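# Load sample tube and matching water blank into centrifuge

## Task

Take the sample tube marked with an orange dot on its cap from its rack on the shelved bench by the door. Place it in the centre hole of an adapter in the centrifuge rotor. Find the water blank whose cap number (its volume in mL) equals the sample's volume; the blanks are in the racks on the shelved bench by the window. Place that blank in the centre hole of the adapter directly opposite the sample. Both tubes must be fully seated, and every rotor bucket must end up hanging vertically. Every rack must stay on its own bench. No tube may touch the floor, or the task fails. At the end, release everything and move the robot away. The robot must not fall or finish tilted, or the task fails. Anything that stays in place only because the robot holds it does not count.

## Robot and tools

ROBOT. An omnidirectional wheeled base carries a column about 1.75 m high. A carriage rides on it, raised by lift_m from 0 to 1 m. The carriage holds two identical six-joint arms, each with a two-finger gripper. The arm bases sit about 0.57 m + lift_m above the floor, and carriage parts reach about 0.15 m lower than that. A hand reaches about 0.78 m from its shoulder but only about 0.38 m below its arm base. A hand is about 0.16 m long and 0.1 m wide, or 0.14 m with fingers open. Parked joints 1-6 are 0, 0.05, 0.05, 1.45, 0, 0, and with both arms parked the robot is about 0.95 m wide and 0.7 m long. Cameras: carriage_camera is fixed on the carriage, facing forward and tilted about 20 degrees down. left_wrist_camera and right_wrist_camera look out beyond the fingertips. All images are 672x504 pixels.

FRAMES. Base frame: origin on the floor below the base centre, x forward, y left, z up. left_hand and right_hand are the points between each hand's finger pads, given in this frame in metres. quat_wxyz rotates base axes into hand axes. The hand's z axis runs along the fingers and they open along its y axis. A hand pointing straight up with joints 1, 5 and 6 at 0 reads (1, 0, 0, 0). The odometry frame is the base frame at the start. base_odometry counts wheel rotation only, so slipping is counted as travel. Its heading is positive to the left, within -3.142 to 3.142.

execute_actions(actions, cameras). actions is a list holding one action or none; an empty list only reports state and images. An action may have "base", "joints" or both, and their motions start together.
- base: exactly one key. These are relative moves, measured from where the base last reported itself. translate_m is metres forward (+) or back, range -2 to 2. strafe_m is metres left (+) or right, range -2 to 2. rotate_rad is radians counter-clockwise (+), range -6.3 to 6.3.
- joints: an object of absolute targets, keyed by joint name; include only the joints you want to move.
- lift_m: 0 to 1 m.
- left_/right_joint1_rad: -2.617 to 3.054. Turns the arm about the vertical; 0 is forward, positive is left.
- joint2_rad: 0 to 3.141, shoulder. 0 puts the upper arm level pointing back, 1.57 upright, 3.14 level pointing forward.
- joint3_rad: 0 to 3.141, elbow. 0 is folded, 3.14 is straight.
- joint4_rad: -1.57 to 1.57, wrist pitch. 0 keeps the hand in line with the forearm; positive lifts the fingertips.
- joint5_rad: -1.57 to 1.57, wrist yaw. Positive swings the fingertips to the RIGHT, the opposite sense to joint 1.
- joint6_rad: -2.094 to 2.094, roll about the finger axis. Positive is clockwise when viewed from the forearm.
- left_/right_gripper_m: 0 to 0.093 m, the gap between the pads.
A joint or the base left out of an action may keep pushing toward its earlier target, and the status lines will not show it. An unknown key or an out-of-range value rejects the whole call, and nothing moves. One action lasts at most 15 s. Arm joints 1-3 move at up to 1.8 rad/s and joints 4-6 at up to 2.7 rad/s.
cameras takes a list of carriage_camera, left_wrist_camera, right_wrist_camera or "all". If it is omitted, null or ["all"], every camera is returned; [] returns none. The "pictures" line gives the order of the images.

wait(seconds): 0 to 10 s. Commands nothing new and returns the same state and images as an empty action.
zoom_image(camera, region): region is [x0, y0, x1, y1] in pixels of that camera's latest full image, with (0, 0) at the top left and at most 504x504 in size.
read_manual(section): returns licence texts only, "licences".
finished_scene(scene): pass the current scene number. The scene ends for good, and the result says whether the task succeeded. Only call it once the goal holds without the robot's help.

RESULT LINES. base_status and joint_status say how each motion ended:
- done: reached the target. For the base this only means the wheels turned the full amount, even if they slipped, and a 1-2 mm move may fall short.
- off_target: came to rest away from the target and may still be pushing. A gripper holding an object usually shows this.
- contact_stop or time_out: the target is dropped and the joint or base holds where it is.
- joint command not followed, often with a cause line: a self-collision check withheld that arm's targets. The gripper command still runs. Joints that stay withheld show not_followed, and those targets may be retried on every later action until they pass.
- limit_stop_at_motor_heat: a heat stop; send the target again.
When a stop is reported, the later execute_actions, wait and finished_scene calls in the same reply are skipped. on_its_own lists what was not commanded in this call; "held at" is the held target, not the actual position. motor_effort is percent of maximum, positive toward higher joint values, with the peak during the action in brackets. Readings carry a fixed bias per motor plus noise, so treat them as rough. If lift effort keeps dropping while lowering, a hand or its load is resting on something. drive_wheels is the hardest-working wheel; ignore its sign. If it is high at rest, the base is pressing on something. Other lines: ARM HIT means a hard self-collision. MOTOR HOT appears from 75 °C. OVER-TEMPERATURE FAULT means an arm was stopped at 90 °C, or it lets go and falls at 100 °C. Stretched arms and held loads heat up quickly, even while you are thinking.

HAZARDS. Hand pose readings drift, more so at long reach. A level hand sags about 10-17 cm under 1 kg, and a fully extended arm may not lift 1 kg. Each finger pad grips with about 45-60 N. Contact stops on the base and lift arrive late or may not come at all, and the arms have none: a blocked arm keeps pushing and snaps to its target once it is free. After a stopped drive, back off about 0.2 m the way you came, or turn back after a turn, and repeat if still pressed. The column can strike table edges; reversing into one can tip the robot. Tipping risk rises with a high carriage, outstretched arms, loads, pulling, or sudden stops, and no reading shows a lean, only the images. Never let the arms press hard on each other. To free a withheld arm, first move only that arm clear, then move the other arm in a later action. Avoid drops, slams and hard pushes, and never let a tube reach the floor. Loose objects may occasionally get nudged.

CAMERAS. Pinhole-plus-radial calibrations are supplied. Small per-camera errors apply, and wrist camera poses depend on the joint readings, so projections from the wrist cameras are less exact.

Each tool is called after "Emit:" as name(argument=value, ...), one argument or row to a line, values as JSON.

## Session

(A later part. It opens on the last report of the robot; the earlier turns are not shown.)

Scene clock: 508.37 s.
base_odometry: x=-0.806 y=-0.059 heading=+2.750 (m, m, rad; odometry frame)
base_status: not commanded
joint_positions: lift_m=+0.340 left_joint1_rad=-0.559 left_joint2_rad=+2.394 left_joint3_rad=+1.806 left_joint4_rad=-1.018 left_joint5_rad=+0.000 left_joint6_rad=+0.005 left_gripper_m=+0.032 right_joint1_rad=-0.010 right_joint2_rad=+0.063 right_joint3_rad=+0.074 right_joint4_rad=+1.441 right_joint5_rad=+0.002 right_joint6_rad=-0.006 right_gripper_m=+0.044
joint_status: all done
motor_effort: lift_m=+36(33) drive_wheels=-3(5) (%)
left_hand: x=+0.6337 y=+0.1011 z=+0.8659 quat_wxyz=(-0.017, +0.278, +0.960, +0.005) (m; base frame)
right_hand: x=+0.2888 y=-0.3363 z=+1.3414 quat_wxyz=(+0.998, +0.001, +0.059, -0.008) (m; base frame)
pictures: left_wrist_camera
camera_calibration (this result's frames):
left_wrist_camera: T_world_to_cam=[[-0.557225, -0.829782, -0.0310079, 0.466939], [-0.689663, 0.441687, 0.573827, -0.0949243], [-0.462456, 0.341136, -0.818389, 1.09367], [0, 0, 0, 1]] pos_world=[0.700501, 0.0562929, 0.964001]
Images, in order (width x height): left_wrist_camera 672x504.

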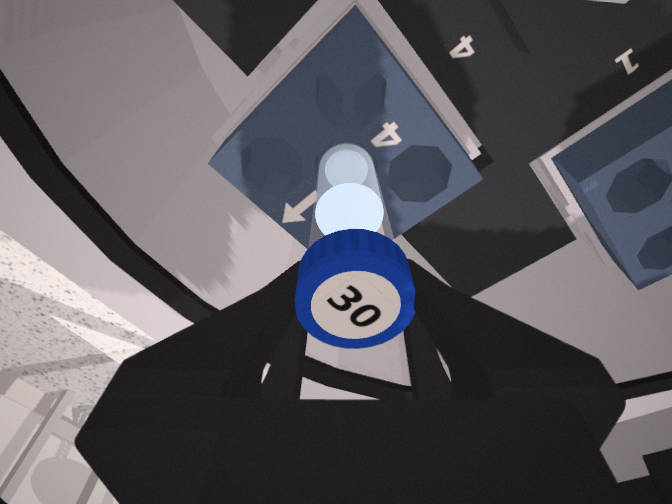

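Emit:
execute_actions(
  actions=[
    {"base":{"translate_m":-0.004},"joints":{"lift_m":0.322}},
  ],
  cameras=["left_wrist_camera","carriage_camera"],
)

Emit:
zoom_image(
  camera="carriage_camera",
  region=[240, 370, 340, 470],
)

Scene clock: 514.93 s.
base_odometry: x=-0.802 y=-0.061 heading=+2.750 (m, m, rad; odometry frame)
base_status: done
joint_positions: lift_m=+0.322 left_joint1_rad=-0.559 left_joint2_rad=+2.390 left_joint3_rad=+1.806 left_joint4_rad=-1.017 left_joint5_rad=+0.000 left_joint6_rad=+0.005 left_gripper_m=+0.032 right_joint1_rad=-0.010 right_joint2_rad=+0.061 right_joint3_rad=+0.072 right_joint4_rad=+1.443 right_joint5_rad=+0.002 right_joint6_rad=-0.006 right_gripper_m=+0.044
joint_status: all done
motor_effort: lift_m=+35(34) drive_wheels=+4(12) (%)
left_hand: x=+0.6344 y=+0.1007 z=+0.8498 quat_wxyz=(-0.014, +0.278, +0.960, +0.004) (m; base frame)
right_hand: x=+0.2883 y=-0.3362 z=+1.3231 quat_wxyz=(+0.998, +0.001, +0.058, -0.008) (m; base frame)
pictures: carriage_camera, left_wrist_camera
camera_calibration (this result's frames):
carriage_camera: T_world_to_cam=[[-0.00764682, -0.999965, 0.00350381, -0.00477266], [-0.291192, -0.00112532, -0.956664, 1.30271], [0.956634, -0.00833572, -0.291173, 0.199742], [0, 0, 0, 1]] pos_world=[0.18822, -0.00164153, 1.30443]
left_wrist_camera: T_world_to_cam=[[-0.557095, -0.829864, -0.0311691, 0.466526], [-0.692067, 0.443191, 0.569759, -0.0801307], [-0.459008, 0.338981, -0.821221, 1.08133], [0, 0, 0, 1]] pos_world=[0.700785, 0.0561154, 0.94821]
Images, in order (width x height): carriage_camera 672x504, left_wrist_camera 672x504.

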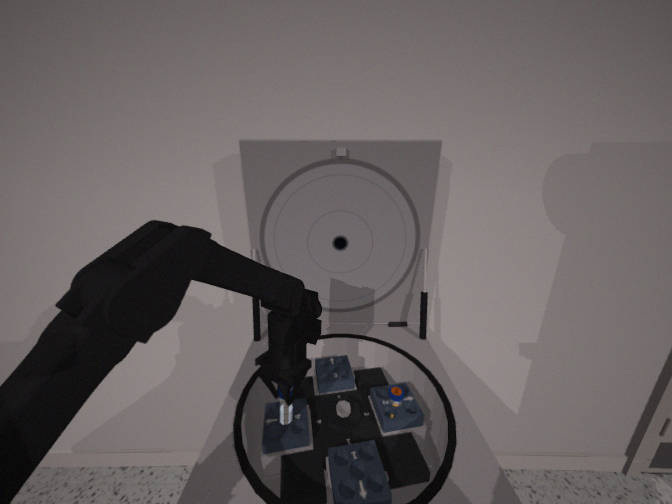

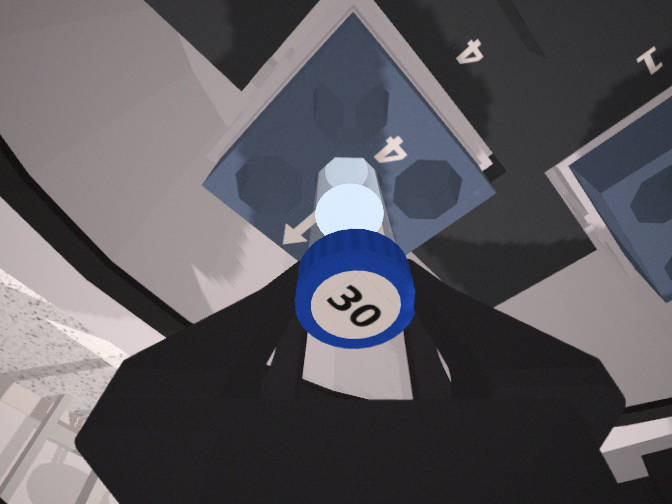

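Region (240, 370, 340, 470) of carriage_camera's 672x504 image, scaled by 5.040, with more detail than that image has.

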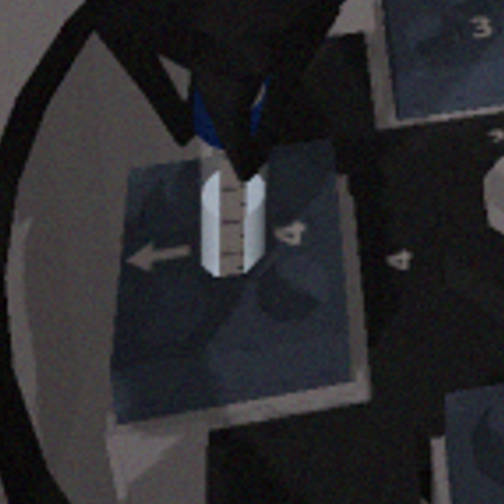

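Emit:
execute_actions(
  actions=[
    {"joints":{"lift_m":0.285}},
  ],
)

Scene clock: 546.03 s.
base_odometry: x=-0.802 y=-0.061 heading=+2.750 (m, m, rad; odometry frame)
base_status: not commanded
joint_positions: lift_m=+0.285 left_joint1_rad=-0.559 left_joint2_rad=+2.395 left_joint3_rad=+1.806 left_joint4_rad=-1.021 left_joint5_rad=+0.001 left_joint6_rad=+0.005 left_gripper_m=+0.032 right_joint1_rad=-0.010 right_joint2_rad=+0.061 right_joint3_rad=+0.072 right_joint4_rad=+1.443 right_joint5_rad=+0.002 right_joint6_rad=-0.006 right_gripper_m=+0.044
joint_status: all done
motor_effort: lift_m=+34(33) drive_wheels=+4(4) (%)
left_hand: x=+0.6328 y=+0.1016 z=+0.8107 quat_wxyz=(-0.019, +0.278, +0.960, +0.005) (m; base frame)
right_hand: x=+0.2883 y=-0.3362 z=+1.2861 quat_wxyz=(+0.998, +0.001, +0.058, -0.008) (m; base frame)
pictures: carriage_camera, left_wrist_camera, right_wrist_camera
camera_calibration (this result's frames):
carriage_camera: T_world_to_cam=[[-0.00764682, -0.999965, 0.00350381, -0.00464302], [-0.291192, -0.00112532, -0.956664, 1.26731], [0.956634, -0.00833572, -0.291173, 0.188969], [0, 0, 0, 1]] pos_world=[0.18822, -0.00164153, 1.26743]
left_wrist_camera: T_world_to_cam=[[-0.557339, -0.829725, -0.0304776, 0.464763], [-0.687318, 0.440467, 0.577566, -0.0684787], [-0.465797, 0.342848, -0.815775, 1.04769], [0, 0, 0, 1]] pos_world=[0.699973, 0.0565909, 0.908391]
right_wrist_camera: T_world_to_cam=[[0.0535928, -0.998543, -0.0062405, -0.335051], [0.741571, 0.0439845, -0.669431, 0.669959], [0.66873, 0.0312489, 0.742848, -1.0152], [0, 0, 0, 1]] pos_world=[0.200027, -0.332307, 1.20054]
Images, in order (width x height): carriage_camera 672x504, left_wrist_camera 672x504, right_wrist_camera 672x504.

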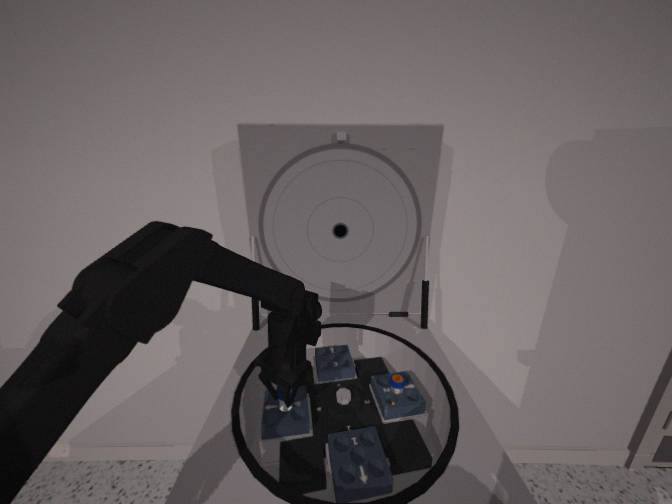

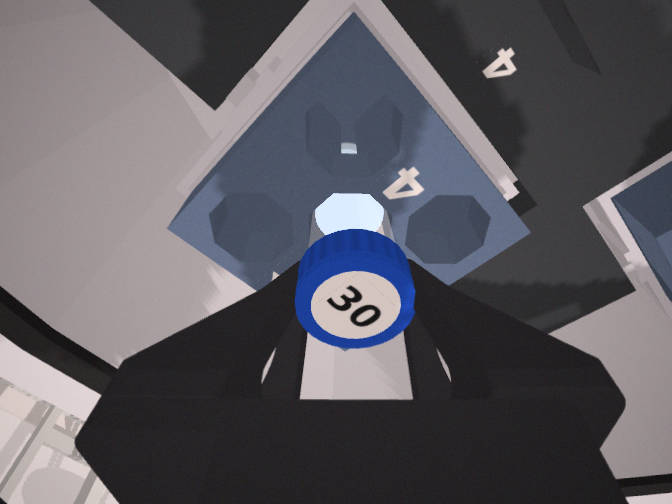

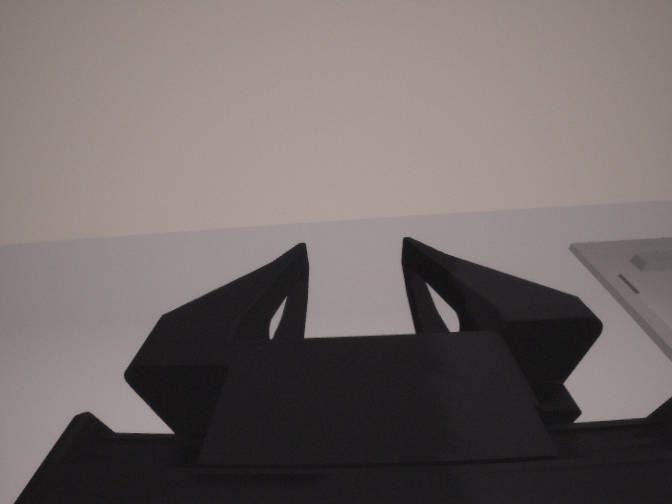

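Emit:
execute_actions(
  actions=[
    {"joints":{"lift_m":0.268}},
  ],
  cameras=["left_wrist_camera"],
)

Scene clock: 552.43 s.
base_odometry: x=-0.802 y=-0.061 heading=+2.750 (m, m, rad; odometry frame)
base_status: not commanded
joint_positions: lift_m=+0.268 left_joint1_rad=-0.559 left_joint2_rad=+2.385 left_joint3_rad=+1.808 left_joint4_rad=-1.025 left_joint5_rad=+0.001 left_joint6_rad=+0.005 left_gripper_m=+0.032 right_joint1_rad=-0.010 right_joint2_rad=+0.061 right_joint3_rad=+0.072 right_joint4_rad=+1.445 right_joint5_rad=+0.001 right_joint6_rad=-0.006 right_gripper_m=+0.044
joint_status: all done
motor_effort: lift_m=+33(35) drive_wheels=+4(3) (%)
left_hand: x=+0.6338 y=+0.1010 z=+0.7983 quat_wxyz=(-0.015, +0.278, +0.960, +0.004) (m; base frame)
right_hand: x=+0.2881 y=-0.3361 z=+1.2692 quat_wxyz=(+0.998, +0.001, +0.058, -0.008) (m; base frame)
pictures: left_wrist_camera
camera_calibration (this result's frames):
left_wrist_camera: T_world_to_cam=[[-0.557128, -0.829872, -0.0303578, 0.464143], [-0.691109, 0.443082, 0.571005, -0.0530196], [-0.46041, 0.339103, -0.820385, 1.03891], [0, 0, 0, 1]] pos_world=[0.700267, 0.0563747, 0.896668]
Images, in order (width x height): left_wrist_camera 672x504.

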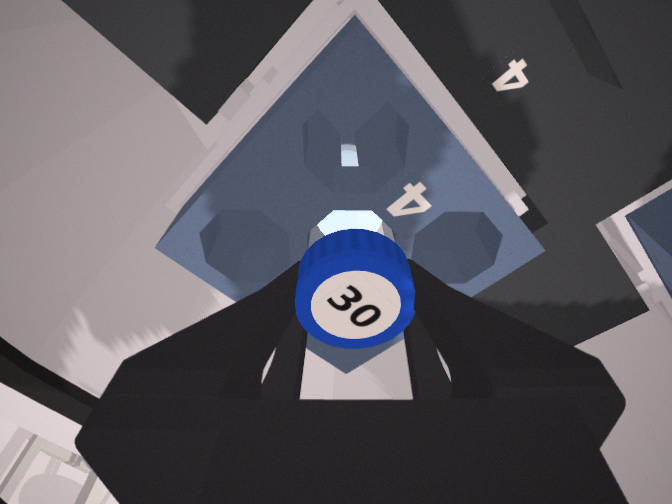

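Bottoming out.

Emit:
execute_actions(
  actions=[
    {"joints":{"left_gripper_m":0.044}},
  ],
  cameras=[],
)

Emit:
execute_actions(
  actions=[
    {"joints":{"lift_m":0.4}},
  ],
  cameras=["left_wrist_camera"],
)

Emit:
execute_actions(
  actions=[
    {"base":{"translate_m":-0.3},"joints":{"lift_m":0.5,"left_joint1_rad":0,"left_joint2_rad":0.6,"left_joint3_rad":0.6,"left_joint4_rad":0}},
  ],
  cameras=["carriage_camera"],
)

Emit:
zoom_image(
  camera="carriage_camera",
  region=[220,320,470,504],
)

Scene clock: 560.57 s.
base_odometry: x=-0.802 y=-0.061 heading=+2.750 (m, m, rad; odometry frame)
base_status: not commanded
joint_positions: lift_m=+0.268 left_joint1_rad=-0.559 left_joint2_rad=+2.385 left_joint3_rad=+1.808 left_joint4_rad=-1.025 left_joint5_rad=+0.001 left_joint6_rad=+0.005 left_gripper_m=+0.044 right_joint1_rad=-0.010 right_joint2_rad=+0.061 right_joint3_rad=+0.072 right_joint4_rad=+1.445 right_joint5_rad=+0.001 right_joint6_rad=-0.006 right_gripper_m=+0.044
joint_status: all done
motor_effort: lift_m=+32(33) drive_wheels=+4(4) (%)
left_hand: x=+0.6338 y=+0.1010 z=+0.7983 quat_wxyz=(-0.015, +0.278, +0.960, +0.004) (m; base frame)
right_hand: x=+0.2881 y=-0.3361 z=+1.2692 quat_wxyz=(+0.998, +0.001, +0.058, -0.008) (m; base frame)
pictures: none
No camera images: the call's "cameras" was empty. Leave "cameras" out to get every camera's image.

Scene clock: 561.63 s.
base_odometry: x=-0.802 y=-0.061 heading=+2.750 (m, m, rad; odometry frame)
base_status: not commanded
joint_positions: lift_m=+0.400 left_joint1_rad=-0.559 left_joint2_rad=+2.383 left_joint3_rad=+1.808 left_joint4_rad=-1.026 left_joint5_rad=+0.001 left_joint6_rad=+0.005 left_gripper_m=+0.044 right_joint1_rad=-0.010 right_joint2_rad=+0.061 right_joint3_rad=+0.072 right_joint4_rad=+1.445 right_joint5_rad=+0.001 right_joint6_rad=-0.006 right_gripper_m=+0.044
joint_status: all done
motor_effort: lift_m=+33(40) drive_wheels=+4(4) (%)
left_hand: x=+0.6338 y=+0.1010 z=+0.9312 quat_wxyz=(-0.015, +0.278, +0.960, +0.004) (m; base frame)
right_hand: x=+0.2881 y=-0.3361 z=+1.4012 quat_wxyz=(+0.998, +0.001, +0.058, -0.008) (m; base frame)
pictures: left_wrist_camera
camera_calibration (this result's frames):
left_wrist_camera: T_world_to_cam=[[-0.557111, -0.829868, -0.0307635, 0.468608], [-0.691588, 0.443137, 0.570382, -0.127981], [-0.459709, 0.339042, -0.820803, 1.14782], [0, 0, 0, 1]] pos_world=[0.700218, 0.0564375, 1.02955]
Images, in order (width x height): left_wrist_camera 672x504.

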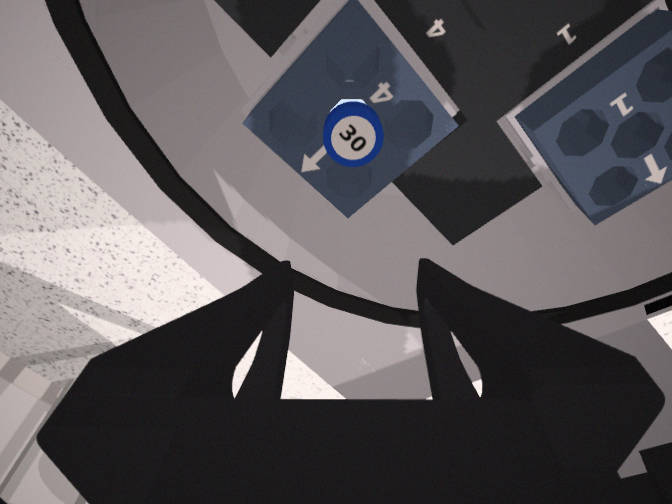

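Scene clock: 564.17 s.
base_odometry: x=-0.525 y=-0.175 heading=+2.750 (m, m, rad; odometry frame)
base_status: done
joint_positions: lift_m=+0.500 left_joint1_rad=-0.002 left_joint2_rad=+0.603 left_joint3_rad=+0.627 left_joint4_rad=-0.002 left_joint5_rad=-0.006 left_joint6_rad=+0.004 left_gripper_m=+0.044 right_joint1_rad=-0.010 right_joint2_rad=+0.061 right_joint3_rad=+0.072 right_joint4_rad=+1.445 right_joint5_rad=+0.000 right_joint6_rad=-0.006 right_gripper_m=+0.044
joint_status: all done
motor_effort: lift_m=+31(40) drive_wheels=+0(19) (%)
left_hand: x=+0.5507 y=+0.3362 z=+1.3993 quat_wxyz=(+0.715, +0.000, +0.699, +0.003) (m; base frame)
right_hand: x=+0.2879 y=-0.3360 z=+1.5012 quat_wxyz=(+0.998, +0.000, +0.058, -0.008) (m; base frame)
pictures: carriage_camera
camera_calibration (this result's frames):
carriage_camera: T_world_to_cam=[[-0.00764682, -0.999965, 0.00350381, -0.00539678], [-0.291192, -0.00112532, -0.956664, 1.47311], [0.956634, -0.00833572, -0.291173, 0.251608], [0, 0, 0, 1]] pos_world=[0.18822, -0.00164153, 1.48256]
Images, in order (width x height): carriage_camera 672x504.

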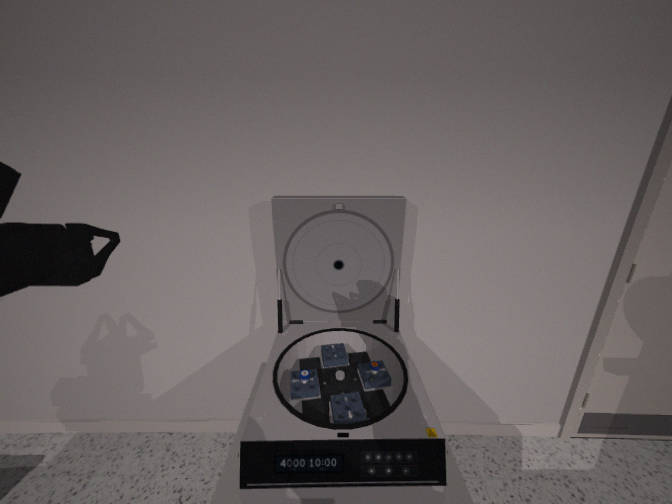

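Region (220, 320, 470, 504) of carriage_camera's 672x504 image, scaled by 2.016, with more detail than that image has; it fills the top 371 rows of this view, and the rest is white.

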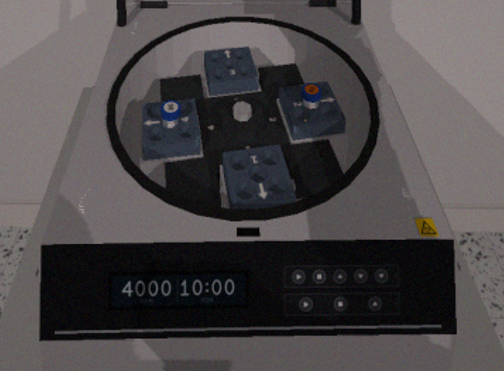

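Emit:
finished_scene(
  scene=1,
)

The scene is finished: the task was done.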